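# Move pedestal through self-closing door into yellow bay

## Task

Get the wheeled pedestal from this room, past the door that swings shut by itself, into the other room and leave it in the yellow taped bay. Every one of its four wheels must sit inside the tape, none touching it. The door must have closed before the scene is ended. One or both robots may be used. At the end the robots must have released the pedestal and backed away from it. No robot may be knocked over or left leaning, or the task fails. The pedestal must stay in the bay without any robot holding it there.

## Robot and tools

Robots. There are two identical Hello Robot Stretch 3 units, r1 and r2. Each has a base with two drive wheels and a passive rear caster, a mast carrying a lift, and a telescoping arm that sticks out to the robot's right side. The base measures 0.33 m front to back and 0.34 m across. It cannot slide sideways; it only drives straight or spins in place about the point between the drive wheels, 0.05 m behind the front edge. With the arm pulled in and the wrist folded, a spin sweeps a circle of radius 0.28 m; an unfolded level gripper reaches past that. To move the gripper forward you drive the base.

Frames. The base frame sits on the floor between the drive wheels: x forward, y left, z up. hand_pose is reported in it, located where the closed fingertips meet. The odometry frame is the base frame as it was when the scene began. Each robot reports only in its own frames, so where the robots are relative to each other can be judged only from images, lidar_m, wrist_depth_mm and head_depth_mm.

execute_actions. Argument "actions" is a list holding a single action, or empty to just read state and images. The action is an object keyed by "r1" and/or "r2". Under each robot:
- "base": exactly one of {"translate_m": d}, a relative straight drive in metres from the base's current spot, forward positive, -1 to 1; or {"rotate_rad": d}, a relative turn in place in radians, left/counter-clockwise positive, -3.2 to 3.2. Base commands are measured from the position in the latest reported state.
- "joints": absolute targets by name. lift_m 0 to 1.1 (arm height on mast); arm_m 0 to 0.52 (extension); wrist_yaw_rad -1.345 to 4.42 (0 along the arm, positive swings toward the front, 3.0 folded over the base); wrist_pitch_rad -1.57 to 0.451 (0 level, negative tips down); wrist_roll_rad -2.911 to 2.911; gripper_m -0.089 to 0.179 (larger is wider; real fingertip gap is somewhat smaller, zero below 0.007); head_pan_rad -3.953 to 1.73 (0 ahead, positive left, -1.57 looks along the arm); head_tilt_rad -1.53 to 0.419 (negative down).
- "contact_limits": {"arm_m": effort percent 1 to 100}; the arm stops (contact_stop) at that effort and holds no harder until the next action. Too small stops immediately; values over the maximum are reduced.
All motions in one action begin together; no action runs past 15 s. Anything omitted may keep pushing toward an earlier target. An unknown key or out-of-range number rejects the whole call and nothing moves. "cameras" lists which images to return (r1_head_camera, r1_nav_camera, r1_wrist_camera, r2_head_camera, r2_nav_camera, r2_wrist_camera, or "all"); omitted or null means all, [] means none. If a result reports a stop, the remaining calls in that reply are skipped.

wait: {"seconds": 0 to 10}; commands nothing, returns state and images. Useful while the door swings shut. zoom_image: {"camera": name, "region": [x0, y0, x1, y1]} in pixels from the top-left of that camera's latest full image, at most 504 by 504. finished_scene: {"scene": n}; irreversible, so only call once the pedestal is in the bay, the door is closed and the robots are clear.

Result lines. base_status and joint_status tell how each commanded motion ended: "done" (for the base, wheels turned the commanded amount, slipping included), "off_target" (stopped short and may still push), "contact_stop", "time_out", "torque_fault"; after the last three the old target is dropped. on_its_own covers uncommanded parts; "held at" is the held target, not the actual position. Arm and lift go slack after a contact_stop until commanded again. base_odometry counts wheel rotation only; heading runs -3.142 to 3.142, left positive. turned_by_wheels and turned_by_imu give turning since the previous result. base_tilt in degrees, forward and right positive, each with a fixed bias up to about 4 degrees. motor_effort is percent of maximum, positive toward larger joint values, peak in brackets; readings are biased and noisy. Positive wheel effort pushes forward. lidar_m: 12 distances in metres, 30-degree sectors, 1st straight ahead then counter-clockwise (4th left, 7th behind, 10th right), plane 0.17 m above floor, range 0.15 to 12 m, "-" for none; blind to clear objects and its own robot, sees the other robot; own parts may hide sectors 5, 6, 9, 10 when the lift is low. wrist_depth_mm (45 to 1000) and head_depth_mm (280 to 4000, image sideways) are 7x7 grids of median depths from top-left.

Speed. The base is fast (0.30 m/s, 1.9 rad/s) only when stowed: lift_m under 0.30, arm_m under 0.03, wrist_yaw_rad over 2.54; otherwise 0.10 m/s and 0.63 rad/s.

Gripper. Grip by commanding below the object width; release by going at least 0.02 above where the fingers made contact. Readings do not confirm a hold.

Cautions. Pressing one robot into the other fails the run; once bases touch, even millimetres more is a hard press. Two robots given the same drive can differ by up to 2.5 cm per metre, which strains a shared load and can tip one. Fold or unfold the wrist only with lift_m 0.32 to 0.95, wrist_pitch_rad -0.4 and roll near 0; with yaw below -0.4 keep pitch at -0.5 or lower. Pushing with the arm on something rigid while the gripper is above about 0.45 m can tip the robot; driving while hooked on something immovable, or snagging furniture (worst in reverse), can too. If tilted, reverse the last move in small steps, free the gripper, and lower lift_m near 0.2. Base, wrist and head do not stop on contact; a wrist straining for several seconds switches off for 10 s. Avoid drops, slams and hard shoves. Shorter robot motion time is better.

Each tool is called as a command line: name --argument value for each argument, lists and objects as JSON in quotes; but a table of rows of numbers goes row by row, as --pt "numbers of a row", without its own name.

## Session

execute_actions --actions '[]'

Scene clock: 0.00 s.
r1.base_odometry: x=+0.000 y=+0.000 heading=+0.000 (m, m, rad; r1's odometry frame)
r1.turned_by_wheels: +0.000 (rad since the last result)
r1.turned_by_imu: +0.000 (rad since the last result)
r1.base_tilt: forward=+2.7 right=+0.0 (deg)
r1.lidar_m: 0.67 0.68 0.61 0.61 0.74 1.41 2.17 2.61 4.14 1.19 0.74 0.67
r1.head_depth_mm: 582 585 587 592 593 596 600 / 601 605 609 611 614 617 619 / 623 625 631 634 635 638 641 / 643 648 653 655 658 662 665 / 669 674 677 679 684 685 693 / 696 698 703 706 711 714 717 / 722 727 728 734 738 742 747
r1.base_status: not commanded
r1.joint_positions: lift_m=+0.474 arm_m=-0.001 wrist_yaw_rad=+3.022 wrist_pitch_rad=-0.353 wrist_roll_rad=-0.001 gripper_m=+0.037 head_pan_rad=-0.001 head_tilt_rad=-0.025
r1.joint_status: not commanded
r1.motor_effort: left_wheel=-1 right_wheel=-1 lift_m=+36 arm_m=-1 wrist_yaw_rad=+1 wrist_pitch_rad=+9 wrist_roll_rad=+0 gripper_m=+0 head_pan_rad=-1 head_tilt_rad=+1 (%)
r1.hand_pose: x=+0.0065 y=+0.0865 z=+0.5011 quat_wxyz=(+0.166, +0.702, +0.083, +0.688) (m; r1's base frame)
r1.wrist_depth_mm: 742 - 650 619 581 548 524 / 812 - 713 671 626 582 555 / 901 880 763 720 680 637 597 / - 961 855 803 746 697 647 / 905 915 - 872 806 755 708 / 768 766 - 789 826 776 761 / 654 650 663 671 671 675 691
r2.base_odometry: x=+0.000 y=+0.000 heading=+0.000 (m, m, rad; r2's odometry frame)
r2.turned_by_wheels: +0.000 (rad since the last result)
r2.turned_by_imu: +0.000 (rad since the last result)
r2.base_tilt: forward=+0.3 right=-1.5 (deg)
r2.lidar_m: 1.50 1.17 1.16 1.24 1.84 2.43 2.61 2.81 2.65 2.99 2.35 2.32
r2.head_depth_mm: 2016 2282 2278 2280 2263 2288 2219 / 2021 2389 2365 2380 2408 2415 2295 / 1944 2066 2077 2081 2099 2133 2107 / 1788 1789 1815 1820 1830 1830 1846 / 1579 1597 1586 1607 1614 1619 1624 / 1421 1427 1433 1430 1443 1444 1459 / 1287 1291 1297 1310 1313 1313 1318
r2.base_status: not commanded
r2.joint_positions: lift_m=+0.320 arm_m=+0.003 wrist_yaw_rad=+3.010 wrist_pitch_rad=-0.558 wrist_roll_rad=+0.007 gripper_m=+0.037 head_pan_rad=+0.016 head_tilt_rad=-0.008
r2.joint_status: not commanded
r2.motor_effort: left_wheel=+0 right_wheel=+1 lift_m=+31 arm_m=-1 wrist_yaw_rad=+0 wrist_pitch_rad=+3 wrist_roll_rad=+0 gripper_m=+0 head_pan_rad=-1 head_tilt_rad=+1 (%)
r2.hand_pose: x=+0.0056 y=+0.0550 z=+0.3026 quat_wxyz=(+0.240, +0.693, +0.149, +0.663) (m; r2's base frame)
r2.wrist_depth_mm: - - - - - 990 892 / - - - - - - 956 / 883 897 888 860 844 830 791 / 715 707 695 675 667 661 655 / 597 590 578 573 589 556 550 / 510 523 - - - 481 483 / 457 - - - 426 423 421
pictures: r1_head_camera (sideways: a quarter turn clockwise sets it upright), r1_nav_camera (sideways: a quarter turn counterclockwise sets it upright), r1_wrist_camera, r2_head_camera (sideways: a quarter turn clockwise sets it upright), r2_nav_camera (sideways: a quarter turn counterclockwise sets it upright), r2_wrist_camera
Images, in order (width x height): r1_head_camera 896x504, r1_nav_camera 672x504, r1_wrist_camera 644x364, r2_head_camera 896x504, r2_nav_camera 672x504, r2_wrist_camera 644x364.

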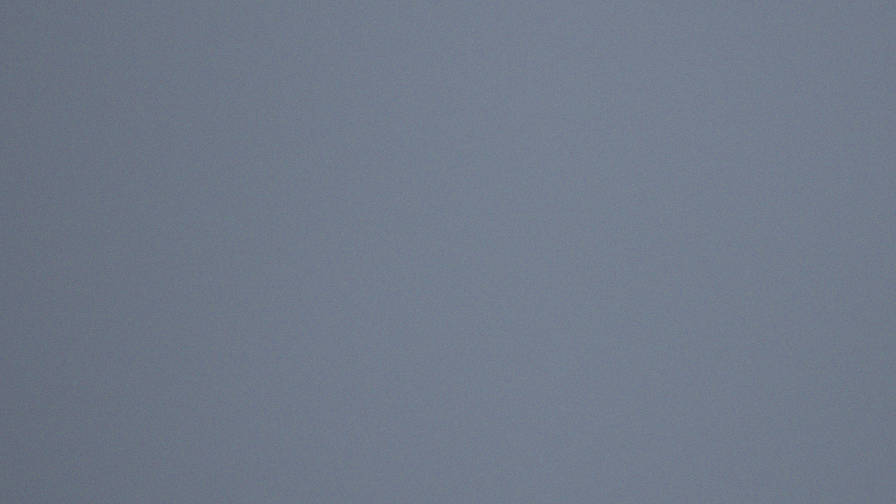

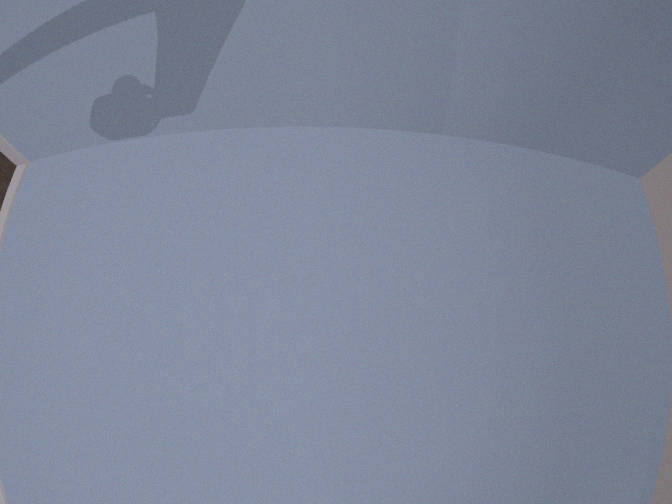

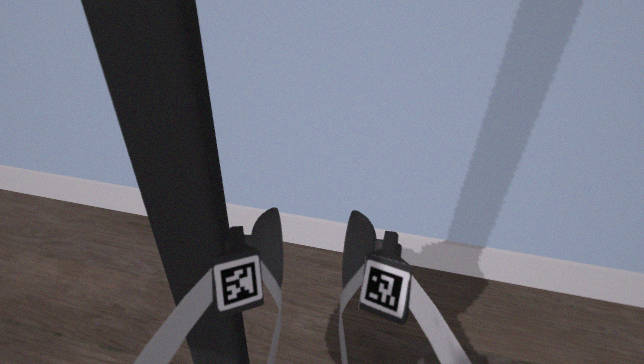

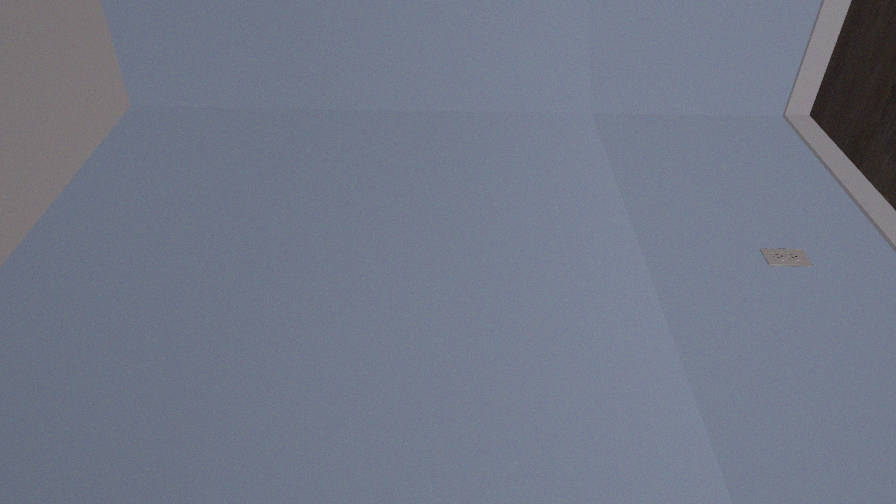

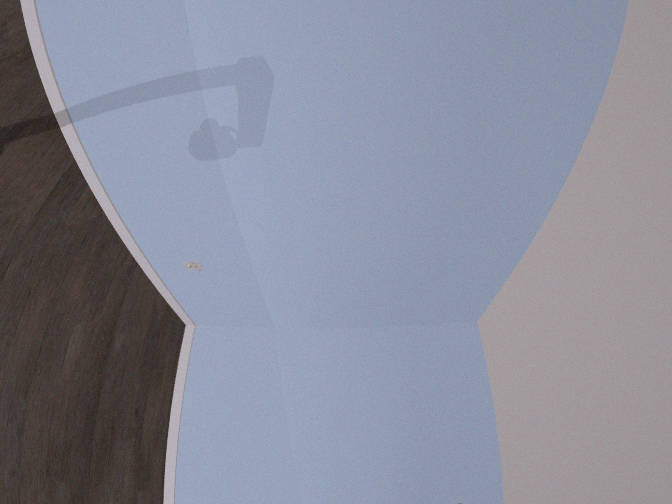

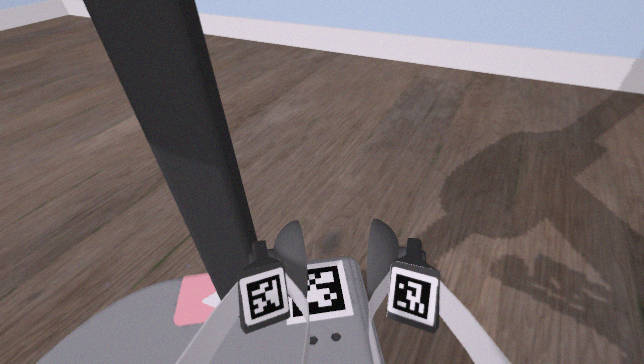

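Look behind.

execute_actions --actions '[{"r1":{"joints":{"head_pan_rad":-3.0,"head_tilt_rad":-0.5}},"r2":{"joints":{"head_pan_rad":-2.6,"head_tilt_rad":-0.5}}}]' --cameras '["r1_head_camera","r1_nav_camera","r2_head_camera","r2_nav_camera"]'

Scene clock: 2.17 s.
r1.base_odometry: x=+0.000 y=+0.000 heading=+0.000 (m, m, rad; r1's odometry frame)
r1.turned_by_wheels: +0.000 (rad since the last result)
r1.turned_by_imu: +0.001 (rad since the last result)
r1.base_tilt: forward=+2.7 right=+0.0 (deg)
r1.lidar_m: 0.67 0.68 0.61 0.61 0.74 1.41 2.16 2.61 4.13 1.19 0.74 0.67
r1.head_depth_mm: 1803 1932 2059 2237 2003 1611 1344 / 1888 2014 2190 2351 2021 1614 1341 / 1957 2114 2257 2458 2035 1627 1347 / 2033 2209 2389 2562 2067 1630 1355 / 2138 2319 2543 2682 2077 1637 1363 / 2245 2410 2704 2806 2083 1648 1366 / 2352 2589 2853 2841 2113 1658 1375
r1.base_status: not commanded
r1.joint_positions: lift_m=+0.474 arm_m=-0.001 wrist_yaw_rad=+3.022 wrist_pitch_rad=-0.353 wrist_roll_rad=-0.001 gripper_m=+0.037 head_pan_rad=-2.993 head_tilt_rad=-0.494
r1.joint_status: all done
r1.motor_effort: left_wheel=-1(1) right_wheel=-1(0) lift_m=+35(36) arm_m=-1(1) wrist_yaw_rad=-1(1) wrist_pitch_rad=+9(9) wrist_roll_rad=+0(0) gripper_m=+0(0) head_pan_rad=-5(50) head_tilt_rad=-2(17) (%)
r1.hand_pose: x=+0.0065 y=+0.0865 z=+0.5011 quat_wxyz=(+0.166, +0.702, +0.083, +0.688) (m; r1's base frame)
r1.wrist_depth_mm: 741 - 651 614 579 550 516 / 821 - 709 663 623 591 559 / 927 893 775 731 683 638 599 / - 948 843 804 739 685 643 / 899 933 - 872 795 760 709 / 765 769 - 781 814 777 754 / 647 651 672 672 669 681 686
r2.base_odometry: x=+0.000 y=+0.000 heading=+0.000 (m, m, rad; r2's odometry frame)
r2.turned_by_wheels: +0.000 (rad since the last result)
r2.turned_by_imu: +0.001 (rad since the last result)
r2.base_tilt: forward=+0.2 right=-1.5 (deg)
r2.lidar_m: 1.49 1.18 1.15 1.24 1.84 2.43 2.61 2.81 2.65 2.99 2.36 2.32
r2.head_depth_mm: 3275 3476 3514 2675 2000 1601 1336 / 3801 - - 2670 2006 1605 1333 / - - - 2688 1994 1594 1340 / - - - 2670 1994 1604 1335 / - - - 2655 1996 1610 1334 / - - 3492 2684 1998 1595 1331 / 3768 - 2691 2680 2013 1608 1332
r2.base_status: not commanded
r2.joint_positions: lift_m=+0.320 arm_m=+0.003 wrist_yaw_rad=+3.010 wrist_pitch_rad=-0.558 wrist_roll_rad=+0.007 gripper_m=+0.037 head_pan_rad=-2.593 head_tilt_rad=-0.494
r2.joint_status: all done
r2.motor_effort: left_wheel=+1(0) right_wheel=+1(1) lift_m=+32(31) arm_m=-1(1) wrist_yaw_rad=-1(1) wrist_pitch_rad=+3(3) wrist_roll_rad=+0(0) gripper_m=+0(0) head_pan_rad=-6(57) head_tilt_rad=-2(20) (%)
r2.hand_pose: x=+0.0056 y=+0.0550 z=+0.3026 quat_wxyz=(+0.240, +0.693, +0.149, +0.663) (m; r2's base frame)
r2.wrist_depth_mm: - - - - - 978 900 / - - - - - - 953 / 912 890 861 846 831 807 786 / 711 694 708 688 673 660 659 / 596 586 576 568 580 562 548 / 512 522 - - - 478 476 / 462 - - - 426 420 420
pictures: r1_head_camera (sideways: a quarter turn clockwise sets it upright), r1_nav_camera (sideways: a quarter turn counterclockwise sets it upright), r2_head_camera (sideways: a quarter turn clockwise sets it upright), r2_nav_camera (sideways: a quarter turn counterclockwise sets it upright)
Images, in order (width x height): r1_head_camera 896x504, r1_nav_camera 672x504, r2_head_camera 896x504, r2_nav_camera 672x504.

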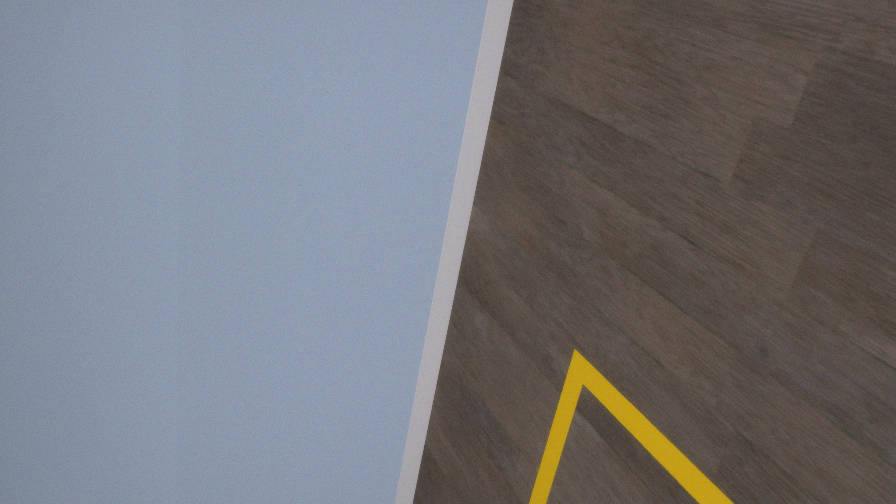

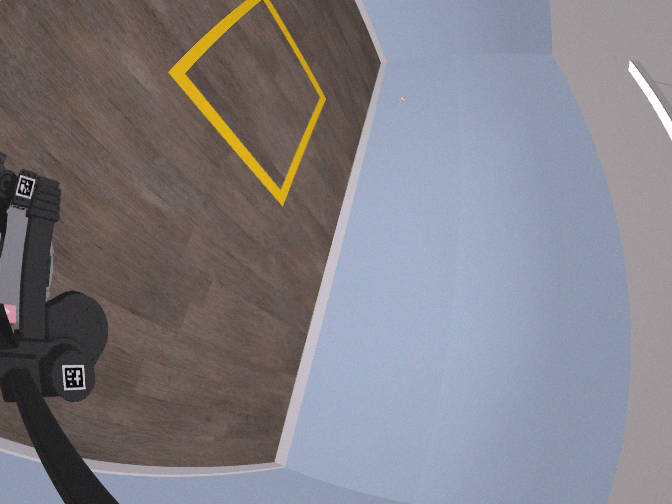

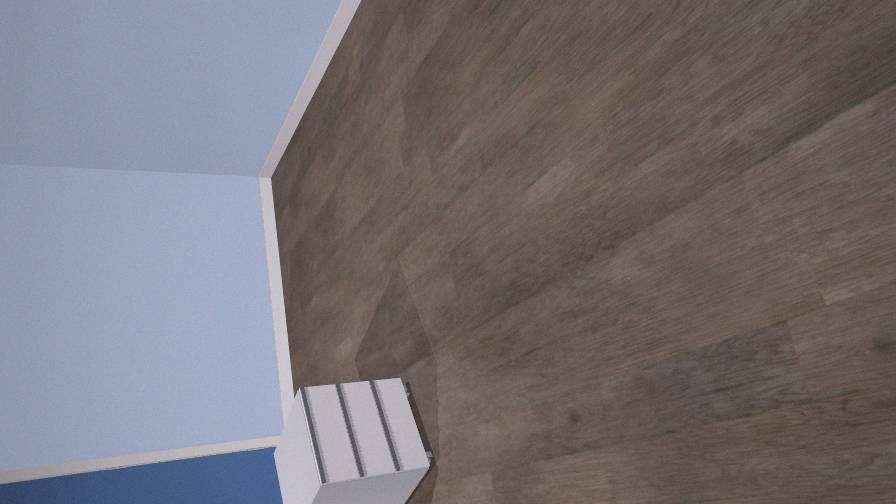

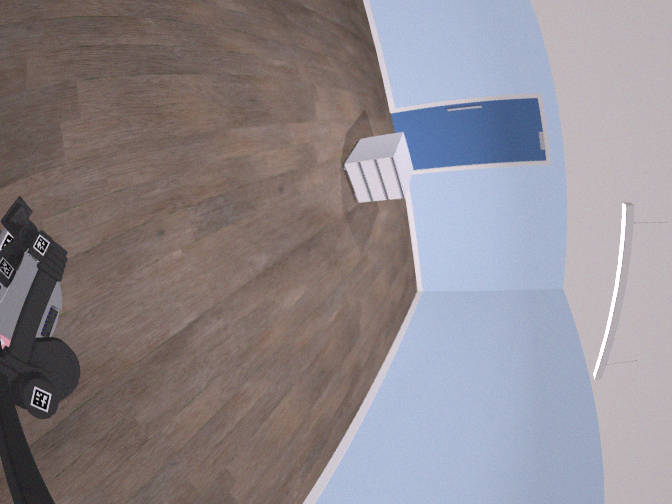

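execute_actions --actions '[{"r1":{"joints":{"head_pan_rad":-1.9,"head_tilt_rad":-0.4}},"r2":{"joints":{"head_pan_rad":-3.0,"head_tilt_rad":-0.45}}}]' --cameras '["r1_head_camera","r1_nav_camera","r2_head_camera"]'

Scene clock: 3.47 s.
r1.base_odometry: x=+0.000 y=+0.000 heading=+0.000 (m, m, rad; r1's odometry frame)
r1.turned_by_wheels: +0.000 (rad since the last result)
r1.turned_by_imu: +0.000 (rad since the last result)
r1.base_tilt: forward=+2.7 right=+0.1 (deg)
r1.lidar_m: 0.67 0.68 0.61 0.62 0.74 1.41 2.16 2.61 4.15 1.19 0.74 0.67
r1.head_depth_mm: 3530 3701 - 3196 2251 1748 1423 / 3482 3707 - 3229 2265 1755 1420 / 3505 3701 - 3255 2326 1774 1432 / 3541 3713 - 3261 2319 1784 1437 / 3498 3732 - 3375 2331 1792 1459 / 3404 3325 3188 3004 2357 1811 1459 / 2257 2193 2172 2231 2194 1817 1473
r1.base_status: not commanded
r1.joint_positions: lift_m=+0.474 arm_m=-0.001 wrist_yaw_rad=+3.022 wrist_pitch_rad=-0.353 wrist_roll_rad=-0.001 gripper_m=+0.037 head_pan_rad=-1.907 head_tilt_rad=-0.409
r1.joint_status: all done
r1.motor_effort: left_wheel=-1(1) right_wheel=+0(1) lift_m=+35(35) arm_m=-1(1) wrist_yaw_rad=-1(1) wrist_pitch_rad=+8(8) wrist_roll_rad=+0(0) gripper_m=+0(0) head_pan_rad=+4(50) head_tilt_rad=+3(9) (%)
r1.hand_pose: x=+0.0065 y=+0.0865 z=+0.5011 quat_wxyz=(+0.166, +0.702, +0.083, +0.688) (m; r1's base frame)
r1.wrist_depth_mm: 747 - 653 614 579 549 516 / 815 - 700 660 619 586 560 / 916 870 772 729 679 643 599 / - 959 854 788 743 705 649 / 920 917 - 879 798 750 706 / 757 767 - 783 824 783 758 / 651 659 675 669 668 689 693
r2.base_odometry: x=+0.000 y=+0.000 heading=+0.000 (m, m, rad; r2's odometry frame)
r2.turned_by_wheels: +0.000 (rad since the last result)
r2.turned_by_imu: +0.000 (rad since the last result)
r2.base_tilt: forward=+0.2 right=-1.5 (deg)
r2.lidar_m: 1.49 1.17 1.16 1.24 1.84 2.43 2.60 2.82 2.66 2.99 2.35 2.32
r2.head_depth_mm: 2310 2437 2621 2723 2091 1653 1368 / 2494 2637 2842 2880 2101 1654 1359 / 2702 2862 3087 2847 2101 1645 1368 / 2926 3188 3409 2903 2090 1653 1375 / 3259 3451 3766 2875 2092 1660 1363 / 3608 - - 2864 2096 1654 1373 / - - - 2876 2097 1657 1372
r2.base_status: not commanded
r2.joint_positions: lift_m=+0.320 arm_m=+0.003 wrist_yaw_rad=+3.010 wrist_pitch_rad=-0.558 wrist_roll_rad=+0.007 gripper_m=+0.037 head_pan_rad=-2.993 head_tilt_rad=-0.458
r2.joint_status: all done
r2.motor_effort: left_wheel=+0(0) right_wheel=+1(1) lift_m=+31(31) arm_m=+0(0) wrist_yaw_rad=+0(0) wrist_pitch_rad=+3(3) wrist_roll_rad=+0(0) gripper_m=+0(0) head_pan_rad=-6(39) head_tilt_rad=+2(4) (%)
r2.hand_pose: x=+0.0056 y=+0.0550 z=+0.3026 quat_wxyz=(+0.240, +0.693, +0.149, +0.663) (m; r2's base frame)
r2.wrist_depth_mm: - - - - - - 908 / - - - - - - 934 / 915 875 861 863 839 815 796 / 718 704 696 680 669 670 654 / 597 588 580 571 578 556 556 / 517 521 - - - 484 475 / 459 - - - 426 422 419
pictures: r1_head_camera (sideways: a quarter turn clockwise sets it upright), r1_nav_camera (sideways: a quarter turn counterclockwise sets it upright), r2_head_camera (sideways: a quarter turn clockwise sets it upright)
Images, in order (width x height): r1_head_camera 896x504, r1_nav_camera 672x504, r2_head_camera 896x504.

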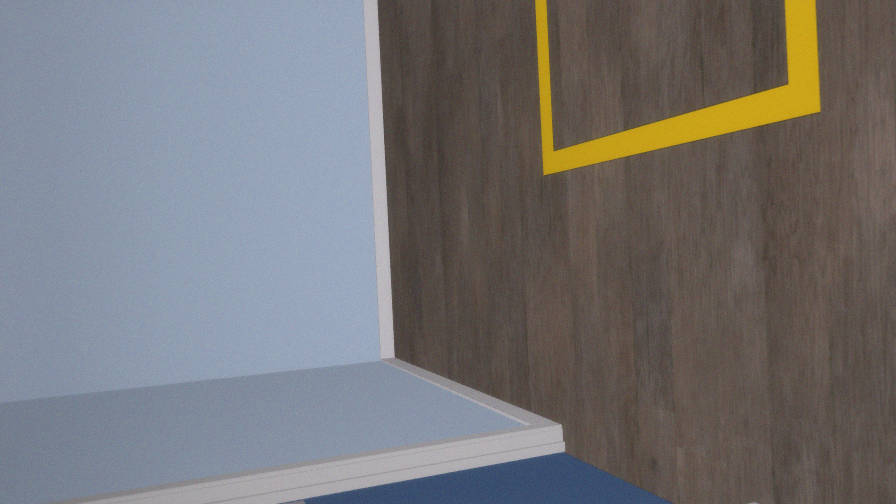

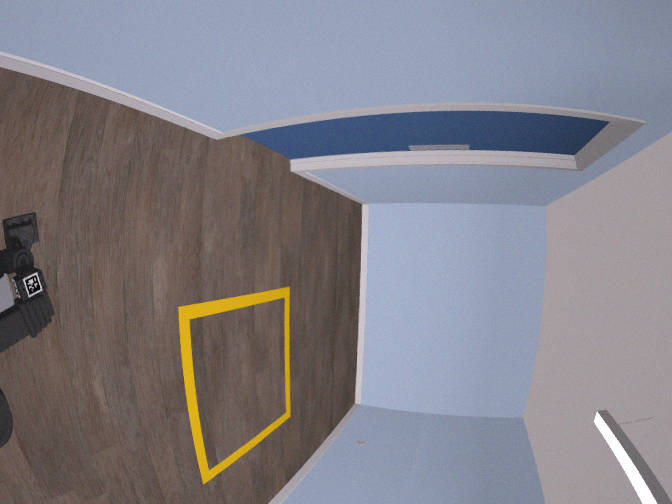

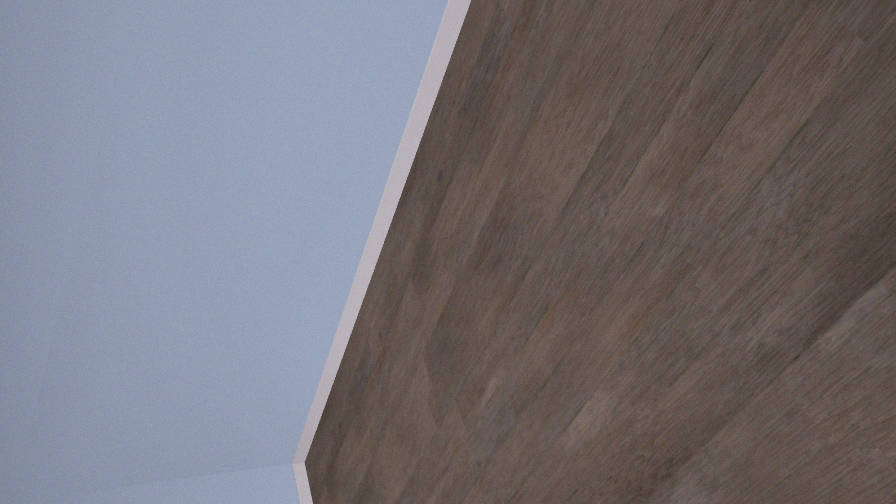

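execute_actions --actions '[{"r1":{"joints":{"head_pan_rad":-1.3,"head_tilt_rad":-0.4,"lift_m":0.33,"wrist_pitch_rad":-0.4}},"r2":{"joints":{"head_pan_rad":-2.3,"head_tilt_rad":-0.45}}}]' --cameras '["r1_head_camera","r1_nav_camera","r2_head_camera","r2_nav_camera"]'

Scene clock: 6.33 s.
r1.base_odometry: x=+0.000 y=+0.000 heading=+0.000 (m, m, rad; r1's odometry frame)
r1.turned_by_wheels: +0.000 (rad since the last result)
r1.turned_by_imu: +0.001 (rad since the last result)
r1.base_tilt: forward=+2.7 right=+0.0 (deg)
r1.lidar_m: 0.67 0.68 0.61 0.61 0.74 1.41 2.16 2.61 4.15 1.19 0.74 0.67
r1.head_depth_mm: 1873 1979 2153 2379 2274 1736 1419 / 1559 1697 1828 1968 2090 1762 1430 / 1169 1246 1327 1427 1544 1614 1445 / 1011 1067 1131 1198 1273 1364 1378 / 890 932 976 1029 1088 1145 1224 / 792 828 862 901 946 994 1046 / 715 742 772 804 838 878 912
r1.base_status: not commanded
r1.joint_positions: lift_m=+0.331 arm_m=-0.001 wrist_yaw_rad=+3.022 wrist_pitch_rad=-0.415 wrist_roll_rad=-0.001 gripper_m=+0.037 head_pan_rad=-1.307 head_tilt_rad=-0.409
r1.joint_status: all done
r1.motor_effort: left_wheel=-1(1) right_wheel=+0(0) lift_m=+20(29) arm_m=-1(1) wrist_yaw_rad=+0(0) wrist_pitch_rad=+8(9) wrist_roll_rad=+0(0) gripper_m=+0(1) head_pan_rad=+4(41) head_tilt_rad=+3(3) (%)
r1.hand_pose: x=+0.0056 y=+0.0792 z=+0.3438 quat_wxyz=(+0.187, +0.699, +0.104, +0.683) (m; r1's base frame)
r1.wrist_depth_mm: 766 - 649 621 581 551 524 / 835 - 729 674 637 593 565 / 908 893 786 744 692 651 611 / 771 777 797 789 755 705 663 / 637 644 - 660 685 684 687 / 545 554 - 565 591 574 587 / 472 - - - 487 491 497
r2.base_odometry: x=+0.000 y=+0.000 heading=+0.000 (m, m, rad; r2's odometry frame)
r2.turned_by_wheels: +0.000 (rad since the last result)
r2.turned_by_imu: +0.001 (rad since the last result)
r2.base_tilt: forward=+0.2 right=-1.5 (deg)
r2.lidar_m: 1.49 1.17 1.16 1.24 1.83 2.43 2.61 2.82 2.65 2.99 2.36 2.32
r2.head_depth_mm: - - - 2835 2097 1657 1365 / - - - 2865 2097 1660 1367 / - - - 2878 2099 1660 1369 / - - 2799 2786 2099 1649 1369 / - - 3884 2865 2111 1655 1366 / 3854 - - 2841 2106 1653 1369 / 3821 - - 2859 2089 1654 1370
r2.base_status: not commanded
r2.joint_positions: lift_m=+0.320 arm_m=+0.003 wrist_yaw_rad=+3.010 wrist_pitch_rad=-0.558 wrist_roll_rad=+0.007 gripper_m=+0.037 head_pan_rad=-2.307 head_tilt_rad=-0.458
r2.joint_status: all done
r2.motor_effort: left_wheel=+0(0) right_wheel=+1(1) lift_m=+31(31) arm_m=+0(0) wrist_yaw_rad=+0(1) wrist_pitch_rad=+3(3) wrist_roll_rad=+0(0) gripper_m=+1(0) head_pan_rad=+5(51) head_tilt_rad=+2(4) (%)
r2.hand_pose: x=+0.0056 y=+0.0550 z=+0.3026 quat_wxyz=(+0.240, +0.693, +0.149, +0.663) (m; r2's base frame)
r2.wrist_depth_mm: - - - - - 979 901 / - - - - - - 931 / 911 895 843 847 845 813 780 / 735 717 696 686 665 664 653 / 600 600 579 562 584 557 547 / 515 522 - - - 479 481 / 463 - - - 425 421 423
pictures: r1_head_camera (sideways: a quarter turn clockwise sets it upright), r1_nav_camera (sideways: a quarter turn counterclockwise sets it upright), r2_head_camera (sideways: a quarter turn clockwise sets it upright), r2_nav_camera (sideways: a quarter turn counterclockwise sets it upright)
Images, in order (width x height): r1_head_camera 896x504, r1_nav_camera 672x504, r2_head_camera 896x504, r2_nav_camera 672x504.

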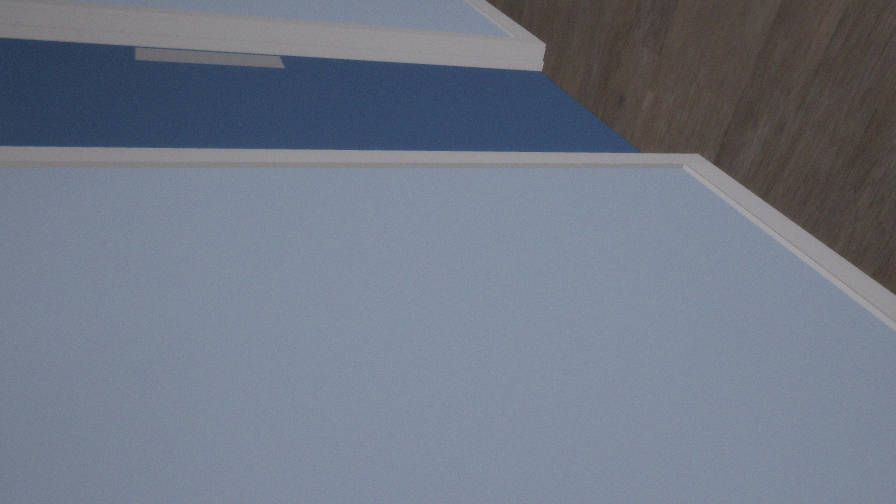

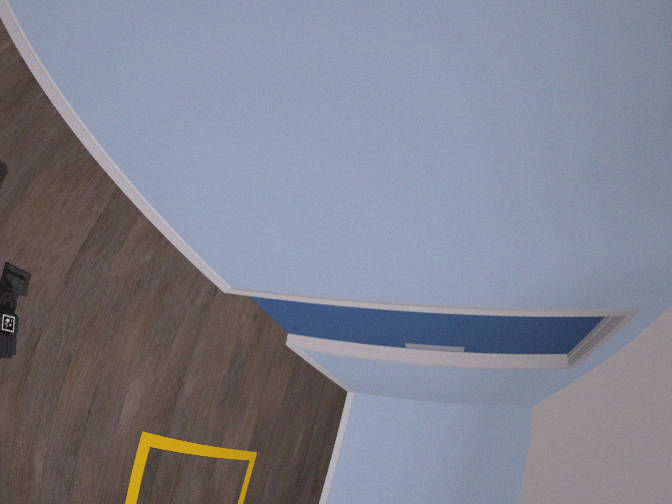

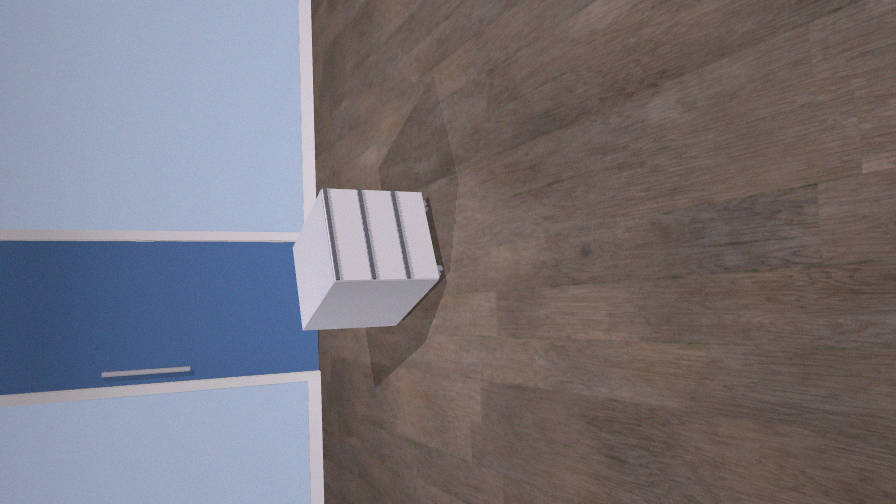

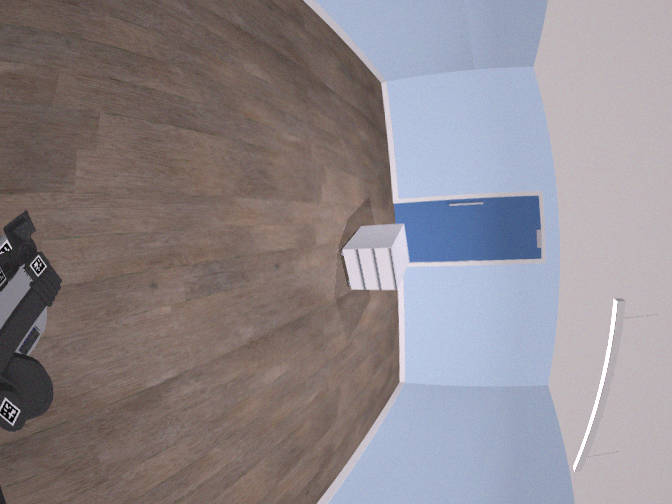

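execute_actions --actions '[{"r1":{"base":{"rotate_rad":-1.885},"joints":{"lift_m":0.25,"head_pan_rad":0}},"r2":{"base":{"rotate_rad":-2.58},"joints":{"lift_m":0.25,"head_pan_rad":0,"wrist_pitch_rad":-0.4}}}]' --cameras '[]'

execute_actions --actions '[{"r1":{"base":{"translate_m":1.0}},"r2":{"base":{"translate_m":1.0}}}]' --cameras '[]'

execute_actions --actions '[{"r1":{"base":{"translate_m":0.9},"joints":{"head_pan_rad":1.2,"head_tilt_rad":-0.6}},"r2":{"base":{"translate_m":1.0},"joints":{"head_tilt_rad":-0.6}}}]' --cameras '["r1_head_camera","r1_nav_camera","r2_head_camera","r2_nav_camera"]'

Scene clock: 11.10 s.
r1.base_odometry: x=+0.000 y=+0.000 heading=-1.885 (m, m, rad; r1's odometry frame)
r1.turned_by_wheels: -1.885 (rad since the last result)
r1.turned_by_imu: -1.878 (rad since the last result)
r1.base_tilt: forward=+2.7 right=+0.0 (deg)
r1.lidar_m: 2.31 0.91 0.69 0.67 0.70 0.63 0.61 0.64 0.91 2.16 2.26 3.18
r1.head_depth_mm: 3444 3659 - 3210 2252 1749 1427 / 3493 3677 - 3234 2264 1752 1424 / 3465 3673 - 3261 2306 1772 1429 / 3456 3766 - 3324 2321 1757 1437 / 3432 3675 - 3324 2319 1788 1448 / 2888 2835 2746 2656 2319 1799 1458 / 1995 2022 2082 2123 2088 1799 1465
r1.base_status: done
r1.joint_positions: lift_m=+0.251 arm_m=-0.001 wrist_yaw_rad=+3.022 wrist_pitch_rad=-0.416 wrist_roll_rad=-0.001 gripper_m=+0.037 head_pan_rad=-0.007 head_tilt_rad=-0.408
r1.joint_status: all done
r1.motor_effort: left_wheel=+2(11) right_wheel=-3(7) lift_m=+20(25) arm_m=-1(1) wrist_yaw_rad=+0(1) wrist_pitch_rad=+8(8) wrist_roll_rad=+0(0) gripper_m=+0(0) head_pan_rad=+4(50) head_tilt_rad=+2(3) (%)
r1.hand_pose: x=+0.0056 y=+0.0791 z=+0.2637 quat_wxyz=(+0.187, +0.699, +0.105, +0.683) (m; r1's base frame)
r1.wrist_depth_mm: 623 - 648 665 674 687 699 / 679 - 708 727 730 744 763 / 735 743 768 780 793 807 840 / 643 652 673 674 696 689 719 / 527 534 - 570 573 563 571 / 463 - - - 480 472 479 / - - - - 403 409 414
r2.base_odometry: x=+0.000 y=+0.000 heading=-2.580 (m, m, rad; r2's odometry frame)
r2.turned_by_wheels: -2.580 (rad since the last result)
r2.turned_by_imu: -2.530 (rad since the last result)
r2.base_tilt: forward=+0.2 right=-1.5 (deg)
r2.lidar_m: 2.72 2.65 2.86 2.34 2.33 1.42 1.16 1.16 1.27 1.99 2.43 2.67
r2.head_depth_mm: 3428 3594 3676 2854 2078 1656 1364 / - - - 2875 2104 1653 1364 / - - - 2842 2095 1652 1370 / - - - 2847 2081 1652 1367 / - - - 2846 2096 1655 1364 / - - 3841 2746 2096 1661 1368 / 3809 - 2820 2707 2084 1656 1369
r2.base_status: done
r2.joint_positions: lift_m=+0.250 arm_m=+0.003 wrist_yaw_rad=+3.010 wrist_pitch_rad=-0.420 wrist_roll_rad=+0.007 gripper_m=+0.037 head_pan_rad=-0.007 head_tilt_rad=-0.458
r2.joint_status: all done
r2.motor_effort: left_wheel=+2(9) right_wheel=-1(5) lift_m=+28(27) arm_m=-1(1) wrist_yaw_rad=+0(0) wrist_pitch_rad=+6(6) wrist_roll_rad=+0(0) gripper_m=+0(0) head_pan_rad=+4(54) head_tilt_rad=+3(2) (%)
r2.hand_pose: x=+0.0081 y=+0.0744 z=+0.2624 quat_wxyz=(+0.193, +0.702, +0.101, +0.678) (m; r2's base frame)
r2.wrist_depth_mm: - - - - - - - / - - - - - - - / - - 976 962 948 911 888 / 764 758 739 730 708 700 684 / 601 593 612 580 587 563 550 / 501 508 - - - 466 463 / 437 - - - 396 398 393
pictures: none
No camera images: the call's "cameras" was empty. Leave "cameras" out to get every camera's image.

Scene clock: 16.03 s.
r1.base_odometry: x=-0.309 y=-0.951 heading=-1.885 (m, m, rad; r1's odometry frame)
r1.turned_by_wheels: +0.000 (rad since the last result)
r1.turned_by_imu: +0.004 (rad since the last result)
r1.base_tilt: forward=+2.7 right=+0.0 (deg)
r1.lidar_m: 2.10 0.96 0.64 0.63 0.66 0.93 1.61 1.69 2.25 2.19 2.31 3.25
r1.head_depth_mm: 2659 2825 3048 3135 2253 1754 1425 / 2649 2815 3030 3146 2276 1756 1433 / 2675 2832 3053 3175 2284 1760 1444 / 2644 2848 3047 3121 2301 1783 1438 / 2657 2852 3032 3197 2334 1785 1464 / 2624 2611 2566 2504 2267 1799 1458 / 1862 1835 1794 1769 1729 1662 1466
r1.base_status: done
r1.joint_positions: lift_m=+0.251 arm_m=-0.001 wrist_yaw_rad=+3.022 wrist_pitch_rad=-0.416 wrist_roll_rad=-0.001 gripper_m=+0.037 head_pan_rad=-0.007 head_tilt_rad=-0.408
r1.joint_status: not commanded
r1.motor_effort: left_wheel=+2(12) right_wheel=-3(5) lift_m=+20(20) arm_m=-1(1) wrist_yaw_rad=-1(0) wrist_pitch_rad=+8(8) wrist_roll_rad=+0(0) gripper_m=+0(0) head_pan_rad=+4(4) head_tilt_rad=+3(3) (%)
r1.hand_pose: x=+0.0056 y=+0.0791 z=+0.2637 quat_wxyz=(+0.187, +0.699, +0.105, +0.683) (m; r1's base frame)
r1.wrist_depth_mm: 593 - 611 618 630 723 731 / 640 - 669 680 688 792 811 / 686 702 713 746 748 849 881 / 645 643 674 669 680 694 703 / 530 531 - 569 567 568 573 / 460 - - - 486 474 476 / - - - - 401 407 411
r2.base_odometry: x=-0.846 y=-0.533 heading=-2.580 (m, m, rad; r2's odometry frame)
r2.turned_by_wheels: +0.000 (rad since the last result)
r2.turned_by_imu: +0.006 (rad since the last result)
r2.base_tilt: forward=+0.2 right=-1.5 (deg)
r2.lidar_m: 3.58 1.74 3.28 2.68 2.68 2.56 2.09 2.08 2.29 2.09 2.08 2.30
r2.head_depth_mm: 2962 3096 3212 2860 2096 1646 1362 / 3426 3608 3791 2860 2114 1666 1367 / 3451 3688 - 2861 2095 1654 1360 / 3353 3574 3879 2860 2093 1662 1367 / 3224 3454 3708 2855 2104 1654 1365 / 3152 3412 3616 2852 2057 1654 1364 / 3063 3283 3493 1892 1951 1651 1366
r2.base_status: done
r2.joint_positions: lift_m=+0.250 arm_m=+0.003 wrist_yaw_rad=+3.010 wrist_pitch_rad=-0.419 wrist_roll_rad=+0.007 gripper_m=+0.037 head_pan_rad=-0.007 head_tilt_rad=-0.457
r2.joint_status: not commanded
r2.motor_effort: left_wheel=+1(9) right_wheel=-1(2) lift_m=+28(27) arm_m=-1(1) wrist_yaw_rad=+1(0) wrist_pitch_rad=+6(6) wrist_roll_rad=+0(0) gripper_m=+0(0) head_pan_rad=+2(5) head_tilt_rad=+2(2) (%)
r2.hand_pose: x=+0.0081 y=+0.0745 z=+0.2625 quat_wxyz=(+0.193, +0.702, +0.101, +0.678) (m; r2's base frame)
r2.wrist_depth_mm: - - - - - - - / - - - - - - - / - - 991 968 963 944 881 / 775 787 735 720 710 701 682 / 597 608 612 577 589 555 548 / 494 504 - - - 461 452 / 440 - - - 400 404 390
pictures: none
No camera images: the call's "cameras" was empty. Leave "cameras" out to get every camera's image.

Scene clock: 20.97 s.
r1.base_odometry: x=-0.587 y=-1.807 heading=-1.885 (m, m, rad; r1's odometry frame)
r1.turned_by_wheels: +0.000 (rad since the last result)
r1.turned_by_imu: +0.004 (rad since the last result)
r1.base_tilt: forward=+2.7 right=+0.0 (deg)
r1.lidar_m: 1.95 0.80 0.66 0.67 0.70 0.87 2.50 2.62 2.29 2.24 2.35 2.33
r1.head_depth_mm: 558 619 693 786 905 1068 1216 / 533 585 651 732 841 990 1180 / 576 630 695 773 876 1007 1185 / 577 632 696 779 880 1014 1193 / 561 611 670 745 836 952 1111 / 545 591 646 714 798 910 1045 / 527 571 625 687 765 863 989
r1.base_status: done
r1.joint_positions: lift_m=+0.251 arm_m=-0.001 wrist_yaw_rad=+3.022 wrist_pitch_rad=-0.416 wrist_roll_rad=-0.001 gripper_m=+0.037 head_pan_rad=+1.193 head_tilt_rad=-0.593
r1.joint_status: all done
r1.motor_effort: left_wheel=+1(12) right_wheel=-3(6) lift_m=+21(21) arm_m=-1(1) wrist_yaw_rad=+0(0) wrist_pitch_rad=+8(8) wrist_roll_rad=+0(0) gripper_m=+0(0) head_pan_rad=+4(50) head_tilt_rad=-2(13) (%)
r1.hand_pose: x=+0.0056 y=+0.0791 z=+0.2637 quat_wxyz=(+0.187, +0.699, +0.105, +0.682) (m; r1's base frame)
r1.wrist_depth_mm: 627 - 644 659 663 599 612 / 675 - 714 715 725 651 671 / 723 752 767 776 799 718 738 / 641 649 670 678 684 701 708 / 529 530 - 570 571 563 563 / 463 - - - 484 472 480 / - - - - 406 410 411
r2.base_odometry: x=-1.693 y=-1.066 heading=-2.580 (m, m, rad; r2's odometry frame)
r2.turned_by_wheels: +0.000 (rad since the last result)
r2.turned_by_imu: +0.006 (rad since the last result)
r2.base_tilt: forward=+0.2 right=-1.5 (deg)
r2.lidar_m: 2.80 0.94 0.94 3.02 3.01 3.34 3.02 3.01 2.13 1.75 1.74 1.92
r2.head_depth_mm: 2507 2647 2756 2251 1781 1473 1252 / 2683 2934 3080 2239 1784 1477 1254 / 2591 2874 3026 2261 1780 1469 1256 / 2511 2773 2943 2275 1780 1472 1251 / 2439 2659 2847 2264 1794 1475 1254 / 2347 2580 2790 2259 1786 1465 1254 / 2315 2504 2680 2258 1786 1475 1259
r2.base_status: done
r2.joint_positions: lift_m=+0.250 arm_m=+0.003 wrist_yaw_rad=+3.010 wrist_pitch_rad=-0.419 wrist_roll_rad=+0.007 gripper_m=+0.037 head_pan_rad=-0.007 head_tilt_rad=-0.593
r2.joint_status: all done
r2.motor_effort: left_wheel=+1(8) right_wheel=+0(2) lift_m=+27(28) arm_m=-1(1) wrist_yaw_rad=+0(0) wrist_pitch_rad=+6(5) wrist_roll_rad=+0(0) gripper_m=+0(0) head_pan_rad=+3(4) head_tilt_rad=-2(11) (%)
r2.hand_pose: x=+0.0081 y=+0.0745 z=+0.2625 quat_wxyz=(+0.193, +0.702, +0.101, +0.678) (m; r2's base frame)
r2.wrist_depth_mm: - - - - - 822 715 / - - - - - 871 740 / - - - 997 926 872 800 / 777 760 733 733 719 689 687 / 610 592 604 582 583 558 548 / 494 503 - - - 465 460 / 438 - - - 395 399 397
pictures: r1_head_camera (sideways: a quarter turn clockwise sets it upright), r1_nav_camera (sideways: a quarter turn counterclockwise sets it upright), r2_head_camera (sideways: a quarter turn clockwise sets it upright), r2_nav_camera (sideways: a quarter turn counterclockwise sets it upright)
Images, in order (width x height): r1_head_camera 896x504, r1_nav_camera 672x504, r2_head_camera 896x504, r2_nav_camera 672x504.

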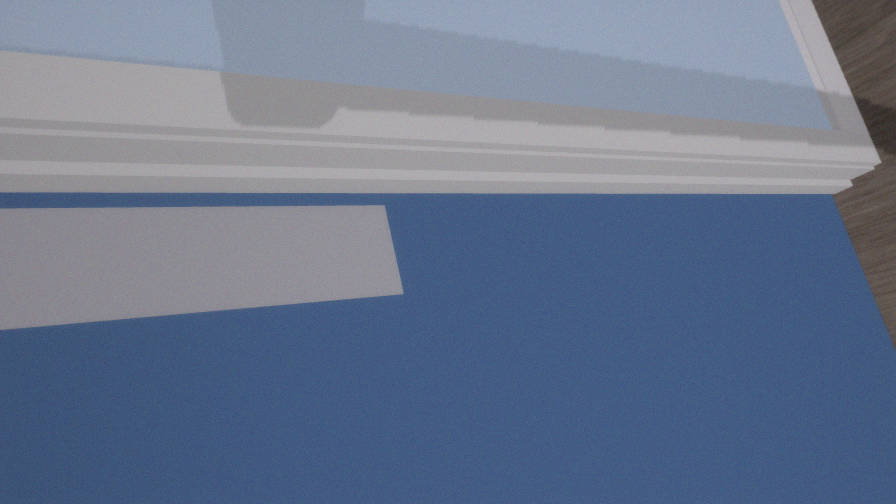

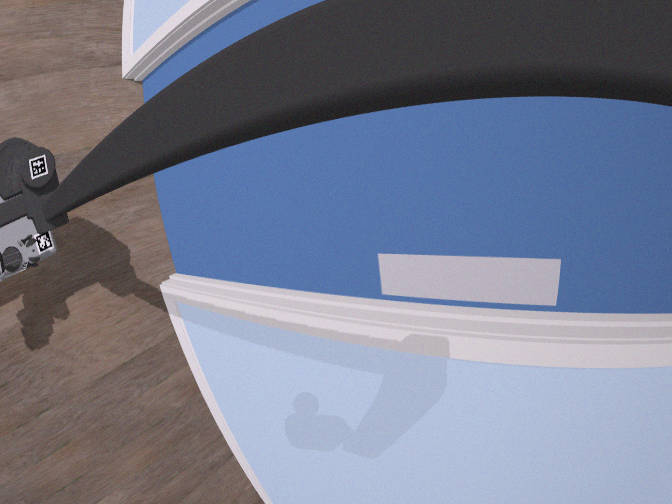

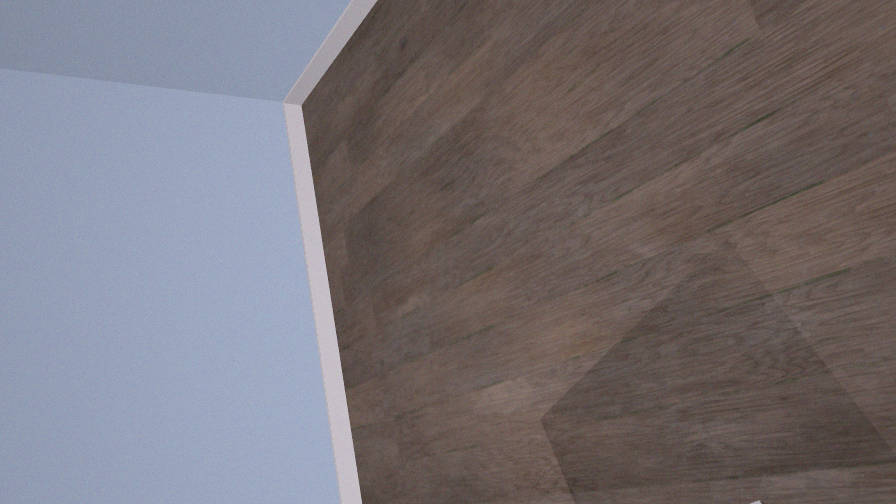

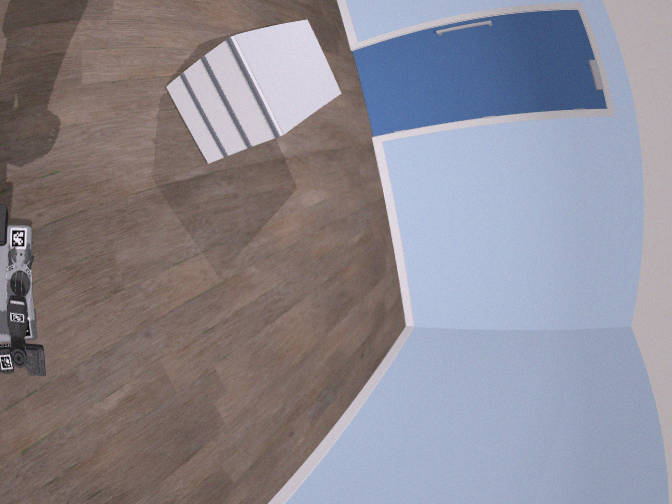

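execute_actions --actions '[{"r1":{"base":{"rotate_rad":1.57},"joints":{"head_pan_rad":0,"head_tilt_rad":-0.9}},"r2":{"joints":{"head_pan_rad":0.8,"head_tilt_rad":-0.8}}}]' --cameras '["r1_nav_camera","r2_head_camera"]'

Scene clock: 23.67 s.
r1.base_odometry: x=-0.587 y=-1.807 heading=-0.315 (m, m, rad; r1's odometry frame)
r1.turned_by_wheels: +1.570 (rad since the last result)
r1.turned_by_imu: +1.566 (rad since the last result)
r1.base_tilt: forward=+2.7 right=+0.0 (deg)
r1.lidar_m: 0.67 0.70 0.84 2.50 2.62 2.30 2.23 2.35 2.33 2.08 0.81 0.66
r1.head_depth_mm: 576 663 783 953 1130 1233 1123 / 576 664 781 954 1215 1260 1126 / 576 663 782 952 1217 1256 1130 / 577 664 785 953 1221 1262 1133 / 577 664 784 956 1219 1264 1136 / 577 663 783 951 1226 1276 1139 / 576 665 783 956 1224 1277 1142
r1.base_status: done
r1.joint_positions: lift_m=+0.251 arm_m=-0.001 wrist_yaw_rad=+3.022 wrist_pitch_rad=-0.416 wrist_roll_rad=-0.001 gripper_m=+0.037 head_pan_rad=+0.007 head_tilt_rad=-0.889
r1.joint_status: all done
r1.motor_effort: left_wheel=-4(10) right_wheel=+2(9) lift_m=+20(20) arm_m=-1(1) wrist_yaw_rad=-1(1) wrist_pitch_rad=+8(8) wrist_roll_rad=+0(0) gripper_m=+0(0) head_pan_rad=-4(51) head_tilt_rad=-3(17) (%)
r1.hand_pose: x=+0.0056 y=+0.0791 z=+0.2637 quat_wxyz=(+0.187, +0.699, +0.105, +0.682) (m; r1's base frame)
r1.wrist_depth_mm: - - - - - 933 630 / - - - - - 943 667 / 827 818 864 867 893 849 709 / 640 646 667 673 678 688 682 / 526 532 - 559 567 563 570 / 460 - - - 485 473 480 / - - - - 403 407 412
r2.base_odometry: x=-1.693 y=-1.066 heading=-2.580 (m, m, rad; r2's odometry frame)
r2.turned_by_wheels: +0.000 (rad since the last result)
r2.turned_by_imu: +0.001 (rad since the last result)
r2.base_tilt: forward=+0.2 right=-1.6 (deg)
r2.lidar_m: 2.80 0.94 0.94 3.03 3.01 3.31 3.03 3.00 2.13 1.75 1.74 1.92
r2.head_depth_mm: 2420 2625 2149 1771 1498 1306 1156 / 2544 2692 1468 1646 1470 1299 1149 / 2633 2756 1335 1246 1439 1303 1154 / 2736 2763 1331 1262 1457 1299 1155 / 2862 2772 1987 1345 1483 1311 1158 / 2969 2787 2192 1783 1515 1308 1159 / 3179 2780 2180 1783 1505 1312 1156
r2.base_status: not commanded
r2.joint_positions: lift_m=+0.250 arm_m=+0.003 wrist_yaw_rad=+3.010 wrist_pitch_rad=-0.419 wrist_roll_rad=+0.007 gripper_m=+0.037 head_pan_rad=+0.793 head_tilt_rad=-0.790
r2.joint_status: all done
r2.motor_effort: left_wheel=+1(1) right_wheel=+0(0) lift_m=+28(27) arm_m=-1(1) wrist_yaw_rad=+0(1) wrist_pitch_rad=+5(6) wrist_roll_rad=+0(0) gripper_m=+0(1) head_pan_rad=+4(52) head_tilt_rad=-3(14) (%)
r2.hand_pose: x=+0.0081 y=+0.0745 z=+0.2625 quat_wxyz=(+0.193, +0.702, +0.101, +0.678) (m; r2's base frame)
r2.wrist_depth_mm: - - - - - 828 702 / - - - - - 872 742 / - - 992 970 951 875 789 / 783 762 738 726 713 689 668 / 597 595 598 572 586 564 542 / 498 510 - - - 461 460 / 439 - - - 395 396 396
pictures: r1_nav_camera (sideways: a quarter turn counterclockwise sets it upright), r2_head_camera (sideways: a quarter turn clockwise sets it upright)
Images, in order (width x height): r1_nav_camera 672x504, r2_head_camera 896x504.

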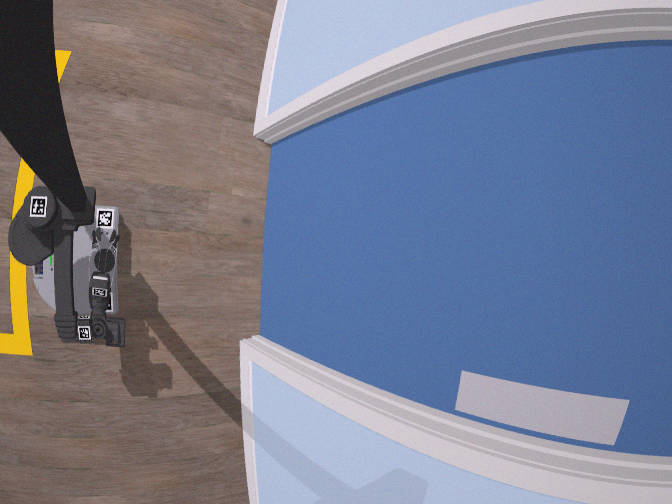

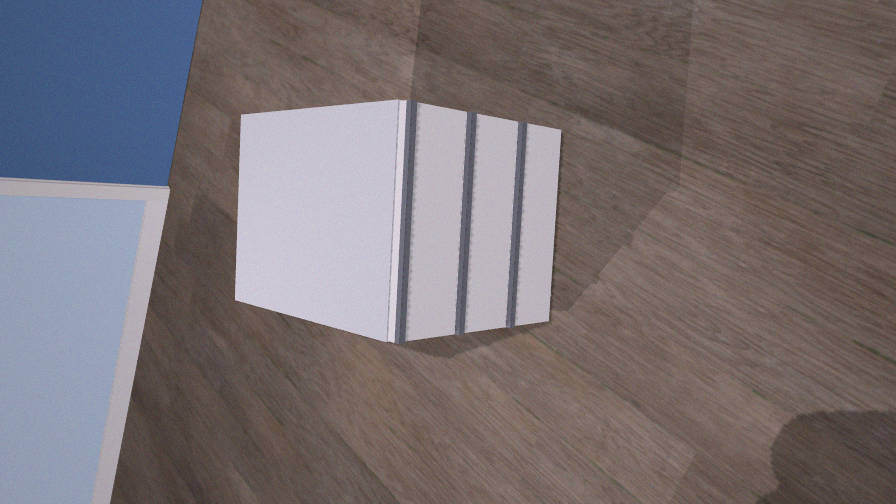

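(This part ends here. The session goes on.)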